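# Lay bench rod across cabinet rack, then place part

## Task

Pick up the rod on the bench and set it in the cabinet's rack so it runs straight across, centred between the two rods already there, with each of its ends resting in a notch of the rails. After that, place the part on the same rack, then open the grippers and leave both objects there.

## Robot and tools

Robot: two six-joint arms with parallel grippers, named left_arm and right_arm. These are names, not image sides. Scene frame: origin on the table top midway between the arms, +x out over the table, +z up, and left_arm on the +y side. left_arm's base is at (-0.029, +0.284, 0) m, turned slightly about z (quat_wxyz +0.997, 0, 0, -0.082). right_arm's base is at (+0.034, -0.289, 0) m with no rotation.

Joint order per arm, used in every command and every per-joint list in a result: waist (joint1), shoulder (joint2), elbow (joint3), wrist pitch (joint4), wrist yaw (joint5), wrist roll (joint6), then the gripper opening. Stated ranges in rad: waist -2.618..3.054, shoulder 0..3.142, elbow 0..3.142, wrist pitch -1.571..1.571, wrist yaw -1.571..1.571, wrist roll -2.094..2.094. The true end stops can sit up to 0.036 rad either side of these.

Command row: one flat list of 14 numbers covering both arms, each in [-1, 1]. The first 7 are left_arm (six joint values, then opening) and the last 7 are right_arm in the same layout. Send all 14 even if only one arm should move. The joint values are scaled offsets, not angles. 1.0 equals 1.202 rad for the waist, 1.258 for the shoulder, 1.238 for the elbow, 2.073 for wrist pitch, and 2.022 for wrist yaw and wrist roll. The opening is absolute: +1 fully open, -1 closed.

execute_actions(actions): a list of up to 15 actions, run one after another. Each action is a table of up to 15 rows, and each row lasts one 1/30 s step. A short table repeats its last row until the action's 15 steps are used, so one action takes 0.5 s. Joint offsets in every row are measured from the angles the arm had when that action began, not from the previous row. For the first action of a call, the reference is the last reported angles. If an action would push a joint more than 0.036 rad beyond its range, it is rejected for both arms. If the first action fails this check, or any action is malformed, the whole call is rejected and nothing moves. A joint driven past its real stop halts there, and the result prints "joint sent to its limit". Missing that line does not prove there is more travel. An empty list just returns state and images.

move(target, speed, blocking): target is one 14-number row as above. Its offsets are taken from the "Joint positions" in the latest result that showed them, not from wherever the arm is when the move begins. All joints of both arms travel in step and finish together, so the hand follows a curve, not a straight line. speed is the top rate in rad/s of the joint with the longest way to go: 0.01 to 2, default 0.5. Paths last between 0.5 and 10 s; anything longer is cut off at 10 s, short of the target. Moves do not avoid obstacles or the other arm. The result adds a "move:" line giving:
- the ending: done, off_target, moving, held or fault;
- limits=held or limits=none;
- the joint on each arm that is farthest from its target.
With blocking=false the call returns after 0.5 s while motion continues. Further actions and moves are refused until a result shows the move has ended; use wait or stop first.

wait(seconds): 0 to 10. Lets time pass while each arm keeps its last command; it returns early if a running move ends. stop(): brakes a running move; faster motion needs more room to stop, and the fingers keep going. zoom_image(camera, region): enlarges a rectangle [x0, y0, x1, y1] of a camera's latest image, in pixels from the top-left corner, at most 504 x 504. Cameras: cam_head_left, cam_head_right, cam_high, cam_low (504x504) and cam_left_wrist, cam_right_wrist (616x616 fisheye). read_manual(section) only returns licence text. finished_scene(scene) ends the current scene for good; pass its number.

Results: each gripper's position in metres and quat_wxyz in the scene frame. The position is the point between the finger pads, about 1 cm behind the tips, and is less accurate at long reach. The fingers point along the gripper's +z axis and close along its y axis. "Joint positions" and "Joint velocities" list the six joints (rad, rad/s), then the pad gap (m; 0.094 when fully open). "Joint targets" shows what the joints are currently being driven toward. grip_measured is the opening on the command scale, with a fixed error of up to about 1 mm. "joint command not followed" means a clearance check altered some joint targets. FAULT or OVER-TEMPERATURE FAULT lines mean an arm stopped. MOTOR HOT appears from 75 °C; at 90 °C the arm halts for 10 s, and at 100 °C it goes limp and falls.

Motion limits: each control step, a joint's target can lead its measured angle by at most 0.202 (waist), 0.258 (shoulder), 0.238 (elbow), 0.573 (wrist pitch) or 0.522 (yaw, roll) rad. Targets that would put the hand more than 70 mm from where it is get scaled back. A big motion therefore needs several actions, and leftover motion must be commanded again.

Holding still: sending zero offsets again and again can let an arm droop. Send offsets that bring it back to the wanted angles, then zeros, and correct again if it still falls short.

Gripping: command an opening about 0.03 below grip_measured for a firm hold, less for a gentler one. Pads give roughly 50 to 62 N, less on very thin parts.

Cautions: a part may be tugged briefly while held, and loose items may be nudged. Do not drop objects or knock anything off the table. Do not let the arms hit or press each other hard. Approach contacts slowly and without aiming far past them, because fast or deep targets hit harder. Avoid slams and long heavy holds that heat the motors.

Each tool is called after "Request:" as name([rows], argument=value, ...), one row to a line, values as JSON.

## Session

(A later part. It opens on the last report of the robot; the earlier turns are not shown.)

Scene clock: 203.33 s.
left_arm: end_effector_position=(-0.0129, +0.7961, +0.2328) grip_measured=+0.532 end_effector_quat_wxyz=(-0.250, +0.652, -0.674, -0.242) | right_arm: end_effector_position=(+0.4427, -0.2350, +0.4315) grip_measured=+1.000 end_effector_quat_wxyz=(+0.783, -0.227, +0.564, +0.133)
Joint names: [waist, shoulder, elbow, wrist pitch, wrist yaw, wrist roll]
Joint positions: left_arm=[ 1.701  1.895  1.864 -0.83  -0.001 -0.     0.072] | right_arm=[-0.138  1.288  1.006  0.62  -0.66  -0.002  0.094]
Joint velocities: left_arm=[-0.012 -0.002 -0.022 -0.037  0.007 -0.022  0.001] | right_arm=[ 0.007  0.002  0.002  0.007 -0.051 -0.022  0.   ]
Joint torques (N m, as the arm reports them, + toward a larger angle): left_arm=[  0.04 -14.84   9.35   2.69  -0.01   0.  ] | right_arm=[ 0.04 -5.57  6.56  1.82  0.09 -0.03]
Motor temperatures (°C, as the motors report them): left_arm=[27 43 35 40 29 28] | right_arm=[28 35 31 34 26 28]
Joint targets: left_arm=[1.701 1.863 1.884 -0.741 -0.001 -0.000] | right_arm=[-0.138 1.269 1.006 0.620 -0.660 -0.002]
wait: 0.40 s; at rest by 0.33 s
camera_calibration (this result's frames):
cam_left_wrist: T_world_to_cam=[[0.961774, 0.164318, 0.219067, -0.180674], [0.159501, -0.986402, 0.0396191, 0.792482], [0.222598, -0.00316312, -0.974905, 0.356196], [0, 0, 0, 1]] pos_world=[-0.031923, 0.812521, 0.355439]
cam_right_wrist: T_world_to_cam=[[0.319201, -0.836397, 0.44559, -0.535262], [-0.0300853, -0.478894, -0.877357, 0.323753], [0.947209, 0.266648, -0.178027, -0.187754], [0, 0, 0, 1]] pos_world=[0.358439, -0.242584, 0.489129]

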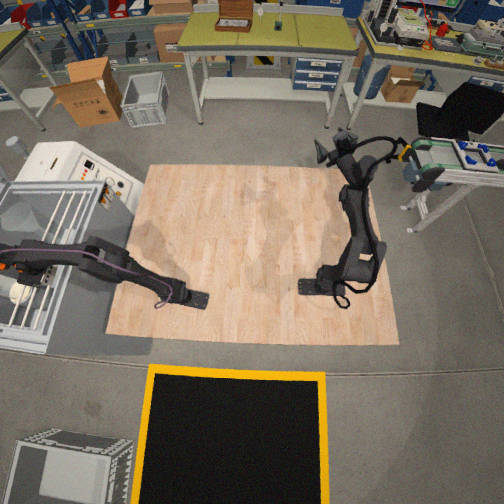

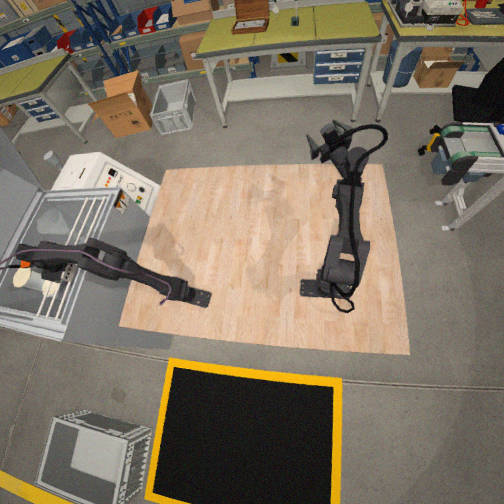

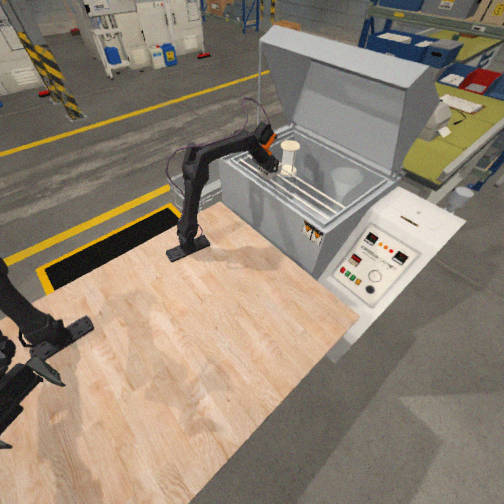

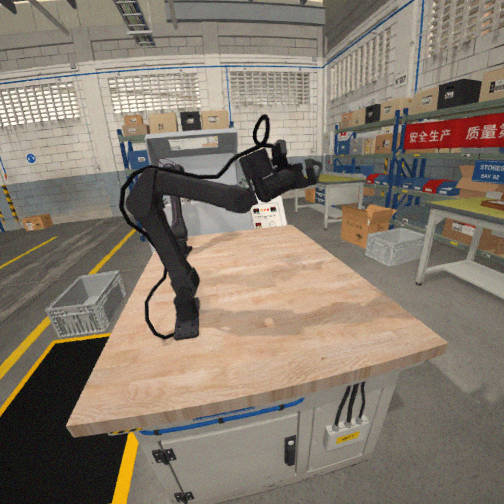

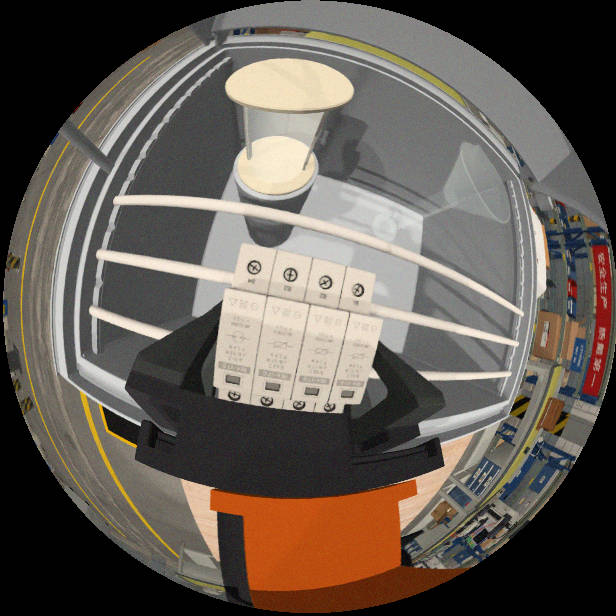

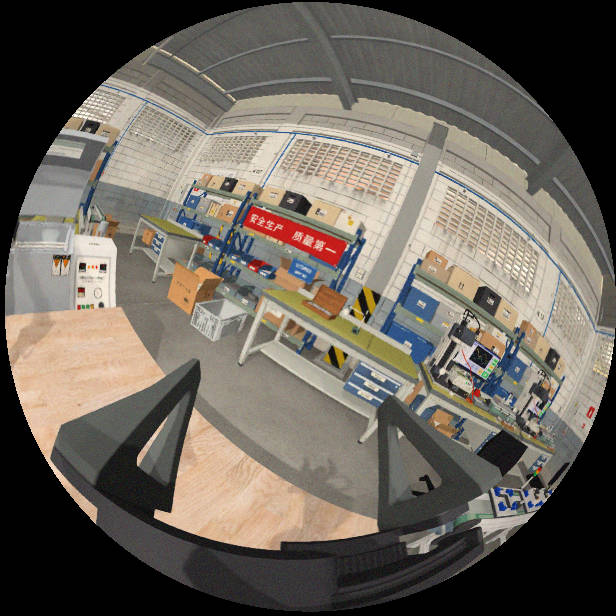

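Request:
execute_actions([
  [[0,-0.025,0.013,0.04,0,0,0.48,0,-0.015,0,0,0,0,1],[0,-0.025,0.011,0.036,0,0,0.48,0,-0.015,0,0,0,0,1],[0,-0.025,0.009,0.033,0,0,0.48,0,-0.015,0,0,0,0,1],[0,-0.025,0.007,0.03,0,0,0.48,0,-0.015,0,0,0,0,1],[0,-0.025,0.005,0.03,0,0,0.48,0,-0.015,0,0,0,0,1],[0,-0.025,0.003,0.03,0,0,0.48,0,-0.015,0,0,0,0,1],[0,-0.025,0.001,0.03,0,0,0.48,0,-0.015,0,0,0,0,1],[0,-0.025,-0.002,0.03,0,0,0.48,0,-0.015,0,0,0,0,1],[0,-0.025,-0.005,0.03,0,0,0.48,0,-0.015,0,0,0,0,1],[0,-0.025,-0.008,0.03,0,0,0.48,0,-0.015,0,0,0,0,1]],
])

Request:
zoom_image(camera="cam_high", region=[235, 135, 305, 205])

Scene clock: 209.43 s.
left_arm: end_effector_position=(-0.0128, +0.7948, +0.2284) grip_measured=+0.532 end_effector_quat_wxyz=(-0.247, +0.653, -0.675, -0.238) | right_arm: end_effector_position=(+0.4427, -0.2350, +0.4315) grip_measured=+1.000 end_effector_quat_wxyz=(+0.783, -0.227, +0.564, +0.133)
Joint names: [waist, shoulder, elbow, wrist pitch, wrist yaw, wrist roll]
Joint positions: left_arm=[ 1.701  1.895  1.852 -0.828 -0.    -0.001  0.072] | right_arm=[-0.138  1.288  1.006  0.62  -0.66  -0.002  0.094]
Joint velocities: left_arm=[-0.017  0.002 -0.037 -0.022 -0.037 -0.081 -0.   ] | right_arm=[ 0.012 -0.002  0.007 -0.022 -0.066  0.022  0.   ]
Joint torques (N m, as the arm reports them, + toward a larger angle): left_arm=[  0.13 -14.87   7.77   2.33  -0.03   0.01] | right_arm=[ 0.05 -5.58  6.53  1.82  0.08 -0.03]
Motor temperatures (°C, as the motors report them): left_arm=[27 43 35 41 29 28] | right_arm=[28 35 31 34 26 28]
Joint targets: left_arm=[1.701 1.863 1.854 -0.768 -0.001 -0.000] | right_arm=[-0.138 1.269 1.006 0.620 -0.660 -0.002]
camera_calibration (this result's frames):
cam_left_wrist: T_world_to_cam=[[0.961495, 0.166858, 0.21837, -0.181443], [0.159829, -0.985898, 0.0495957, 0.788685], [0.223566, -0.0127842, -0.974605, 0.359448], [0, 0, 0, 1]] pos_world=[-0.0319582, 0.812434, 0.350826]
cam_right_wrist: T_world_to_cam=[[0.319201, -0.836397, 0.44559, -0.535262], [-0.0300853, -0.478894, -0.877357, 0.323753], [0.947209, 0.266648, -0.178027, -0.187754], [0, 0, 0, 1]] pos_world=[0.358439, -0.242584, 0.489129]

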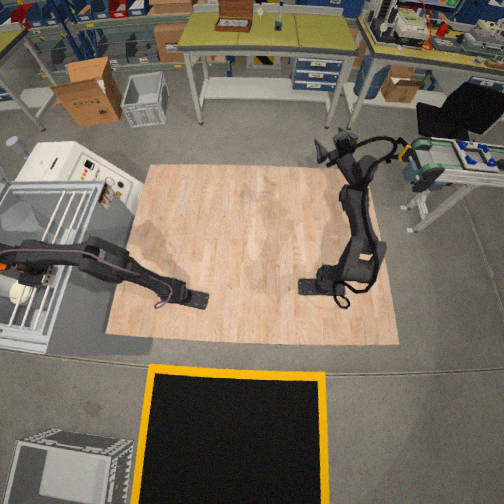

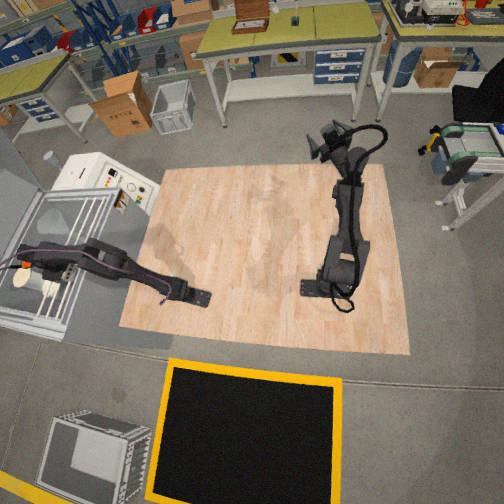

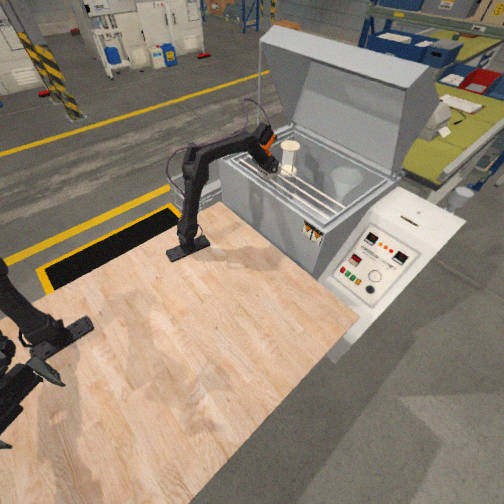

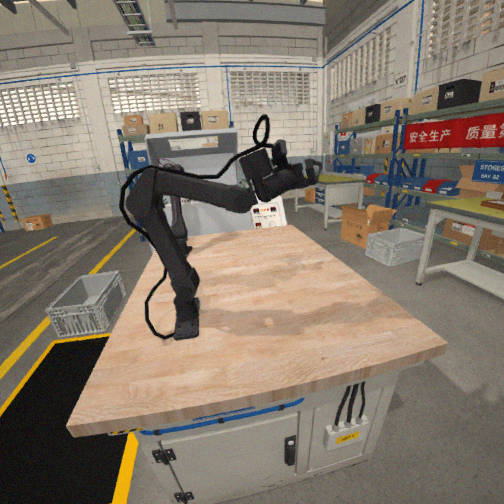

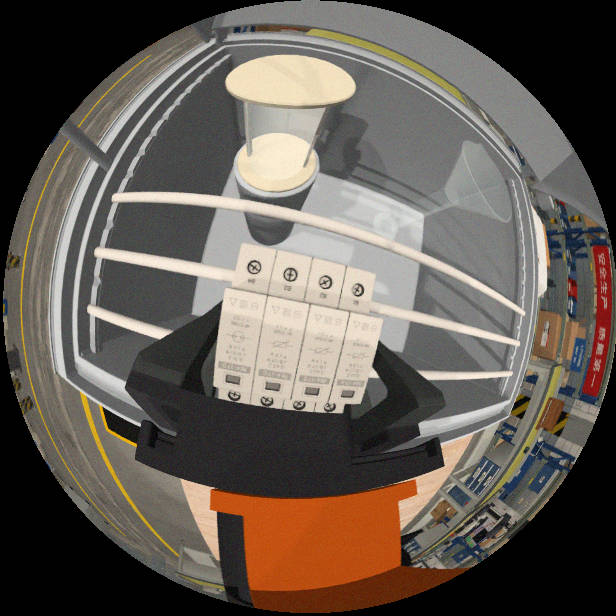

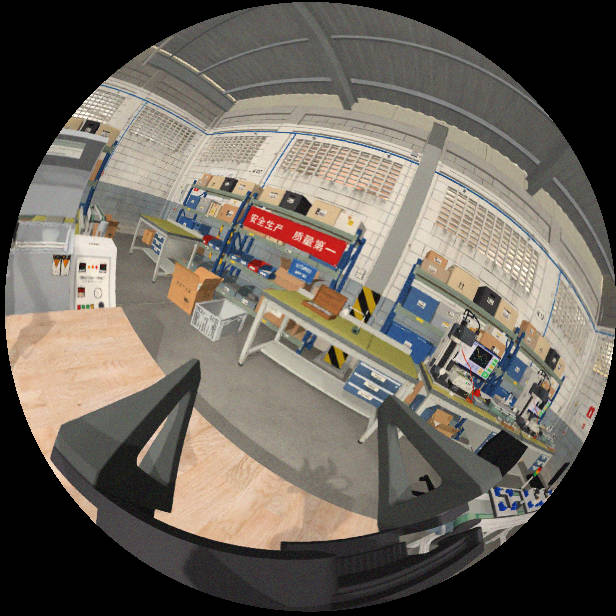

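Region (235, 135, 305, 205) of cam_high's 504x504 image, scaled by 7.200, with more detail than that image has.

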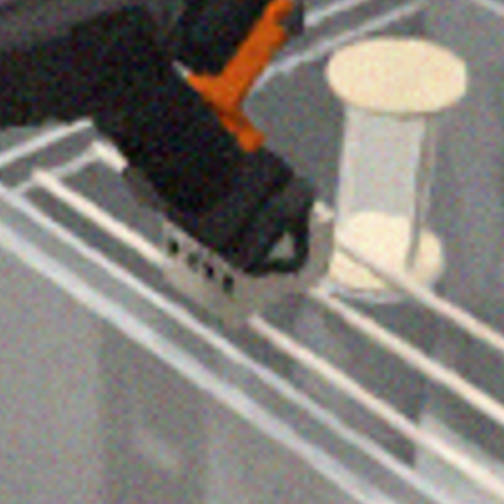

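Contact made, spanning both rods. Unload, release, retreat.

Request:
execute_actions([
  [[0,-0.023,0.002,0.025,0,0,0.48,0,-0.015,0,0,0,0,1],[0,-0.021,0.002,0.02,0,0,0.48,0,-0.015,0,0,0,0,1],[0,-0.019,0.002,0.016,0,0,0.48,0,-0.015,0,0,0,0,1],[0,-0.017,0.002,0.012,0,0,0.48,0,-0.015,0,0,0,0,1],[0,-0.015,0.002,0.008,0,0,0.48,0,-0.015,0,0,0,0,1],[0,-0.015,0.002,0.008,0,0,0.5,0,-0.015,0,0,0,0,1],[0,-0.015,0.002,0.008,0,0,0.52,0,-0.015,0,0,0,0,1],[0,-0.015,0.002,0.008,0,0,0.54,0,-0.015,0,0,0,0,1],[0,-0.015,0.002,0.008,0,0,0.58,0,-0.015,0,0,0,0,1],[0,-0.015,0.002,0.008,0,0,0.65,0,-0.015,0,0,0,0,1],[0,-0.015,0.002,0.008,0,0,0.75,0,-0.015,0,0,0,0,1],[0,-0.015,0.002,0.008,0,0,0.88,0,-0.015,0,0,0,0,1],[0,-0.015,0.002,0.008,0,0,1,0,-0.015,0,0,0,0,1]],
])

Request:
move(target=[0,-0.35,0,-0.17,0,0,1,0,-0.015,0,0,0,0,1], speed=0.4)

Request:
zoom_image(camera="cam_high", region=[220, 110, 360, 250])

Scene clock: 216.83 s.
left_arm: end_effector_position=(-0.0128, +0.7947, +0.2283) grip_measured=+1.000 end_effector_quat_wxyz=(-0.247, +0.654, -0.675, -0.238) | right_arm: end_effector_position=(+0.4427, -0.2350, +0.4315) grip_measured=+1.000 end_effector_quat_wxyz=(+0.783, -0.227, +0.564, +0.133)
Joint names: [waist, shoulder, elbow, wrist pitch, wrist yaw, wrist roll]
Joint positions: left_arm=[ 1.701  1.895  1.852 -0.829 -0.    -0.001  0.094] | right_arm=[-0.138  1.288  1.006  0.62  -0.66  -0.002  0.094]
Joint velocities: left_arm=[-0.007 -0.017 -0.002  0.066 -0.037 -0.037  0.   ] | right_arm=[-0.007  0.022 -0.002 -0.007 -0.037 -0.066  0.   ]
Joint torques (N m, as the arm reports them, + toward a larger angle): left_arm=[  0.05 -13.48   7.86   1.79  -0.01   0.  ] | right_arm=[ 0.06 -5.57  6.57  1.83  0.09 -0.03]
Motor temperatures (°C, as the motors report them): left_arm=[27 43 34 41 29 28] | right_arm=[28 35 31 34 26 28]
Joint targets: left_arm=[1.701 1.876 1.855 -0.811 -0.000 -0.001] | right_arm=[-0.138 1.269 1.006 0.620 -0.660 -0.002]
camera_calibration (this result's frames):
cam_left_wrist: T_world_to_cam=[[0.961498, 0.166941, 0.218294, -0.181465], [0.15983, -0.985879, 0.0499696, 0.788517], [0.223554, -0.0131558, -0.974603, 0.359683], [0, 0, 0, 1]] pos_world=[-0.0319591, 0.812408, 0.350759]
cam_right_wrist: T_world_to_cam=[[0.319201, -0.836397, 0.44559, -0.535262], [-0.0300853, -0.478894, -0.877357, 0.323753], [0.947209, 0.266648, -0.178027, -0.187754], [0, 0, 0, 1]] pos_world=[0.358439, -0.242584, 0.489129]

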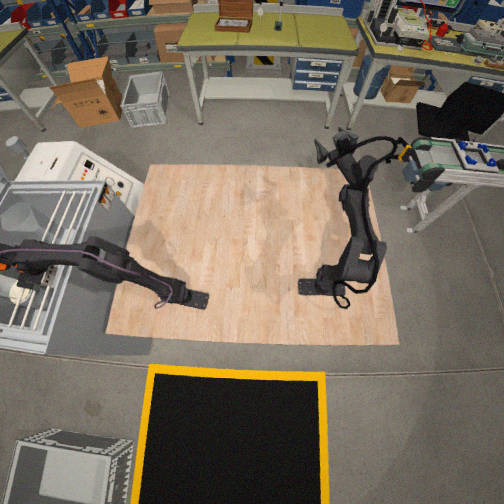

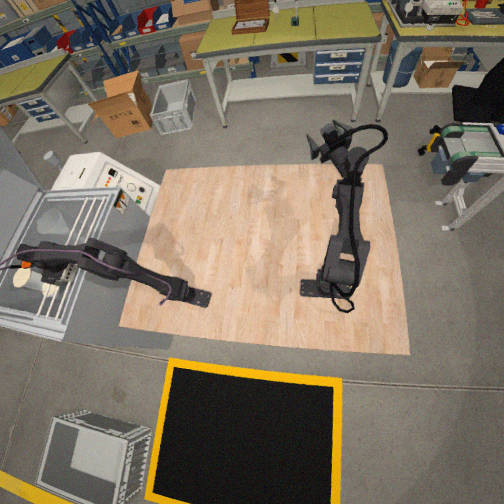

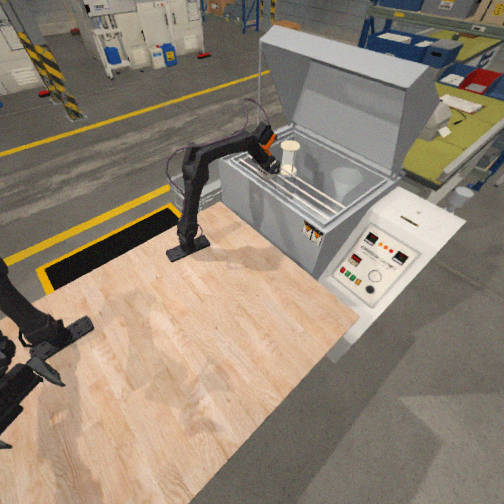

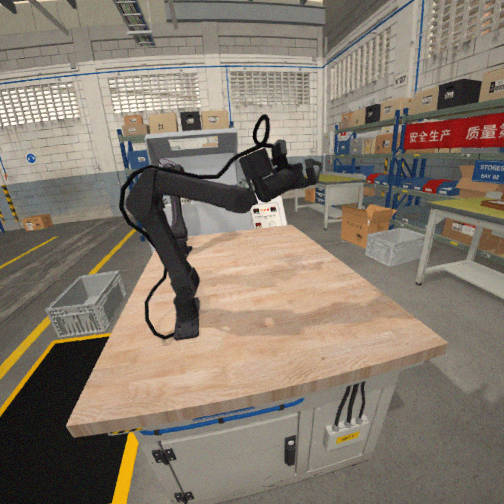

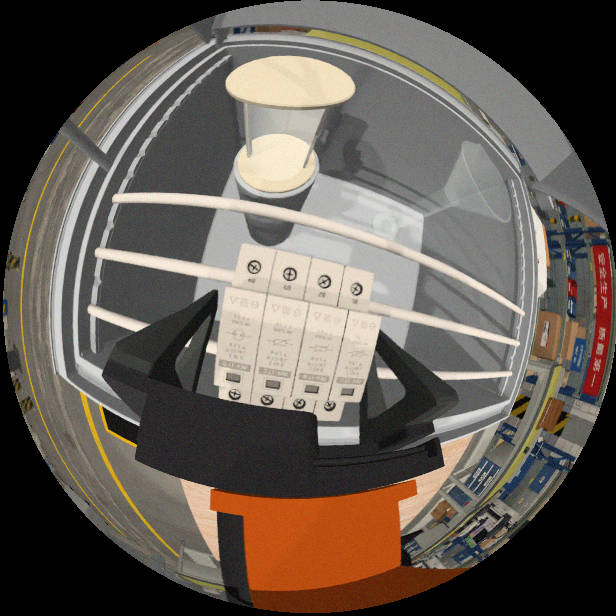

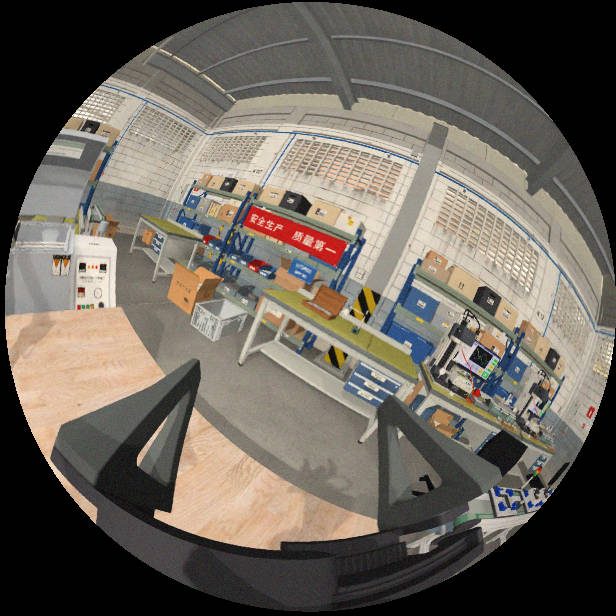

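Scene clock: 218.60 s.
left_arm: end_effector_position=(-0.0175, +0.6553, +0.3546) grip_measured=+1.000 end_effector_quat_wxyz=(-0.277, +0.642, -0.663, -0.267) | right_arm: end_effector_position=(+0.4427, -0.2350, +0.4315) grip_measured=+1.000 end_effector_quat_wxyz=(+0.783, -0.227, +0.564, +0.133)
Joint names: [waist, shoulder, elbow, wrist pitch, wrist yaw, wrist roll]
Joint positions: left_arm=[ 1.701  1.463  1.852 -1.17  -0.    -0.001  0.094] | right_arm=[-0.138  1.288  1.006  0.62  -0.66  -0.002  0.094]
Joint velocities: left_arm=[-0.007  0.002  0.002 -0.007  0.037 -0.066  0.   ] | right_arm=[-0.002 -0.002 -0.012 -0.022 -0.066  0.007  0.   ]
Joint torques (N m, as the arm reports them, + toward a larger angle): left_arm=[ 0.05 -6.67  6.53  1.61 -0.01 -0.01] | right_arm=[ 0.04 -5.6   6.55  1.83  0.09 -0.02]
Motor temperatures (°C, as the motors report them): left_arm=[27 43 34 40 29 28] | right_arm=[28 35 31 34 26 28]
Joint targets: left_arm=[1.701 1.454 1.852 -1.181 -0.000 -0.001] | right_arm=[-0.138 1.269 1.006 0.620 -0.660 -0.002]
move: done; limits=none; left_arm: farthest joint: the wrist pitch, 0.011 radians from its target (0.353 radians at the start); right_arm: farthest joint: the shoulder, 0.019 radians from its target (0.019 radians at the start)
camera_calibration (this result's frames):
cam_left_wrist: T_world_to_cam=[[0.960814, 0.146521, 0.235304, -0.173946], [0.159812, -0.986403, -0.0383394, 0.677212], [0.226487, 0.0744414, -0.971165, 0.42342], [0, 0, 0, 1]] pos_world=[-0.0369963, 0.661971, 0.478104]
cam_right_wrist: T_world_to_cam=[[0.319201, -0.836397, 0.44559, -0.535262], [-0.0300853, -0.478894, -0.877357, 0.323753], [0.947209, 0.266648, -0.178027, -0.187754], [0, 0, 0, 1]] pos_world=[0.358439, -0.242584, 0.489129]

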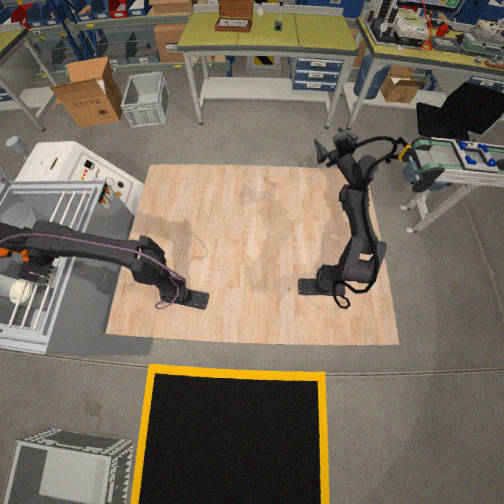

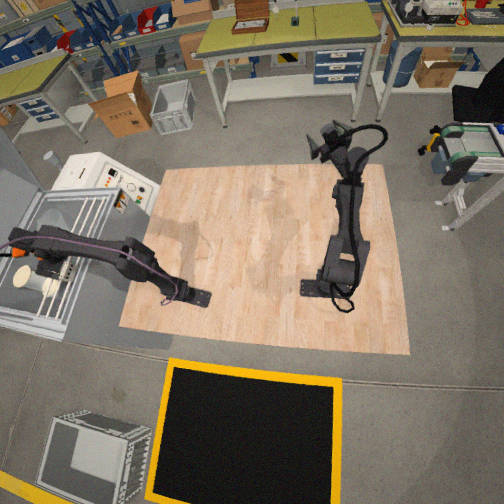

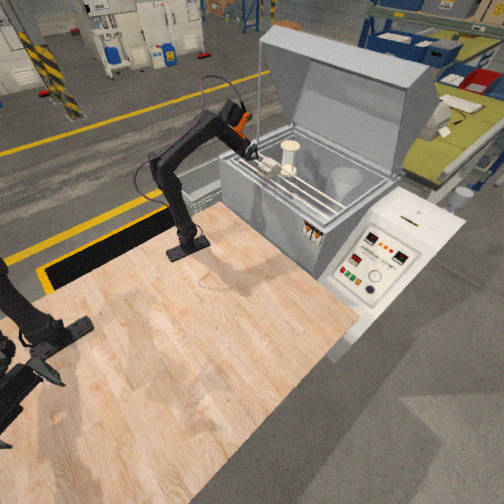

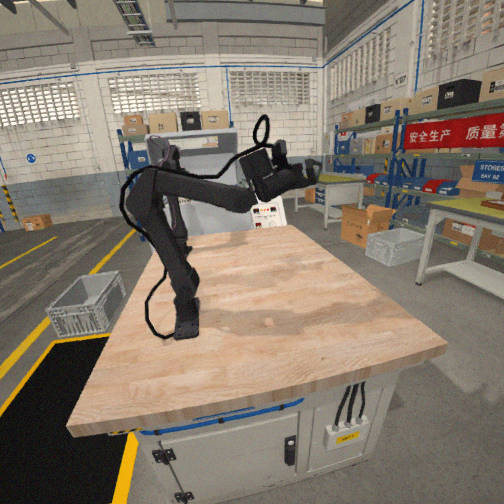

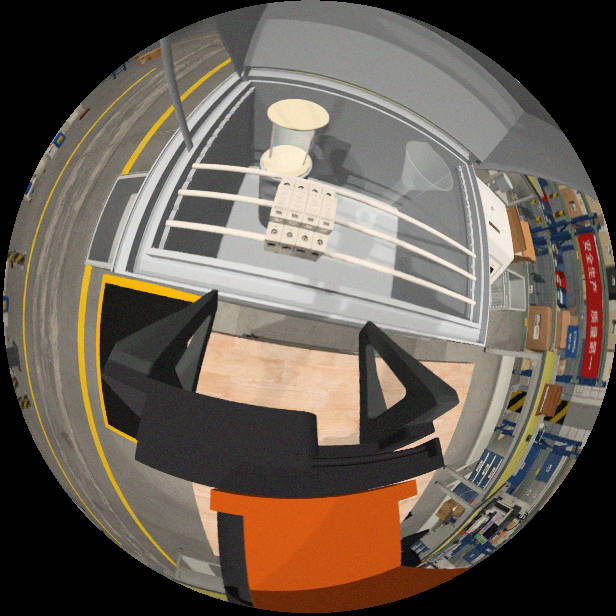

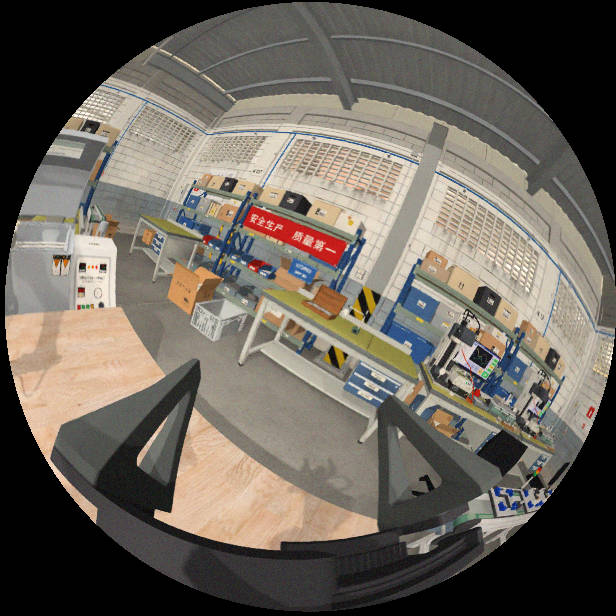

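Region (220, 110, 360, 250) of cam_high's 504x504 image, scaled by 3.600, with more detail than that image has.

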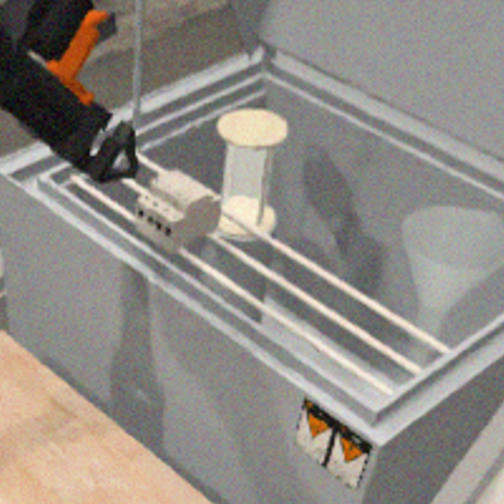

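Request:
zoom_image(camera="cam_left_wrist", region=[150, 150, 240, 250])

Request:
zoom_image(camera="cam_left_wrist", region=[420, 230, 500, 320])

Region (150, 150, 240, 250) of cam_left_wrist's 616x616 image, scaled by 5.040, with more detail than that image has; it fills the left 454 columns of this view, and the rest is white.

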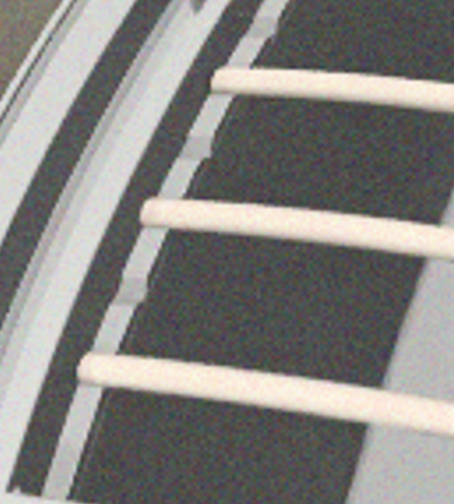

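Region (420, 230, 500, 320) of cam_left_wrist's 616x616 image, scaled by 5.600, with more detail than that image has.

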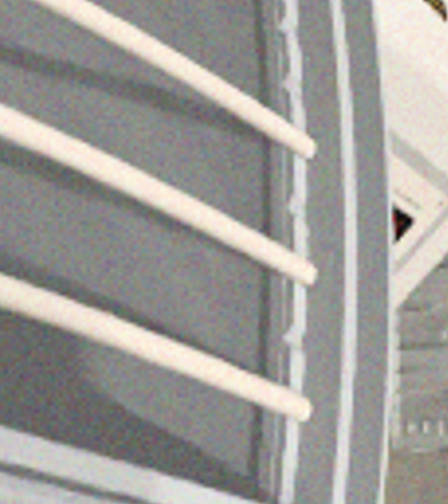

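Request:
finished_scene(scene=2)

The scene is finished: the task was done.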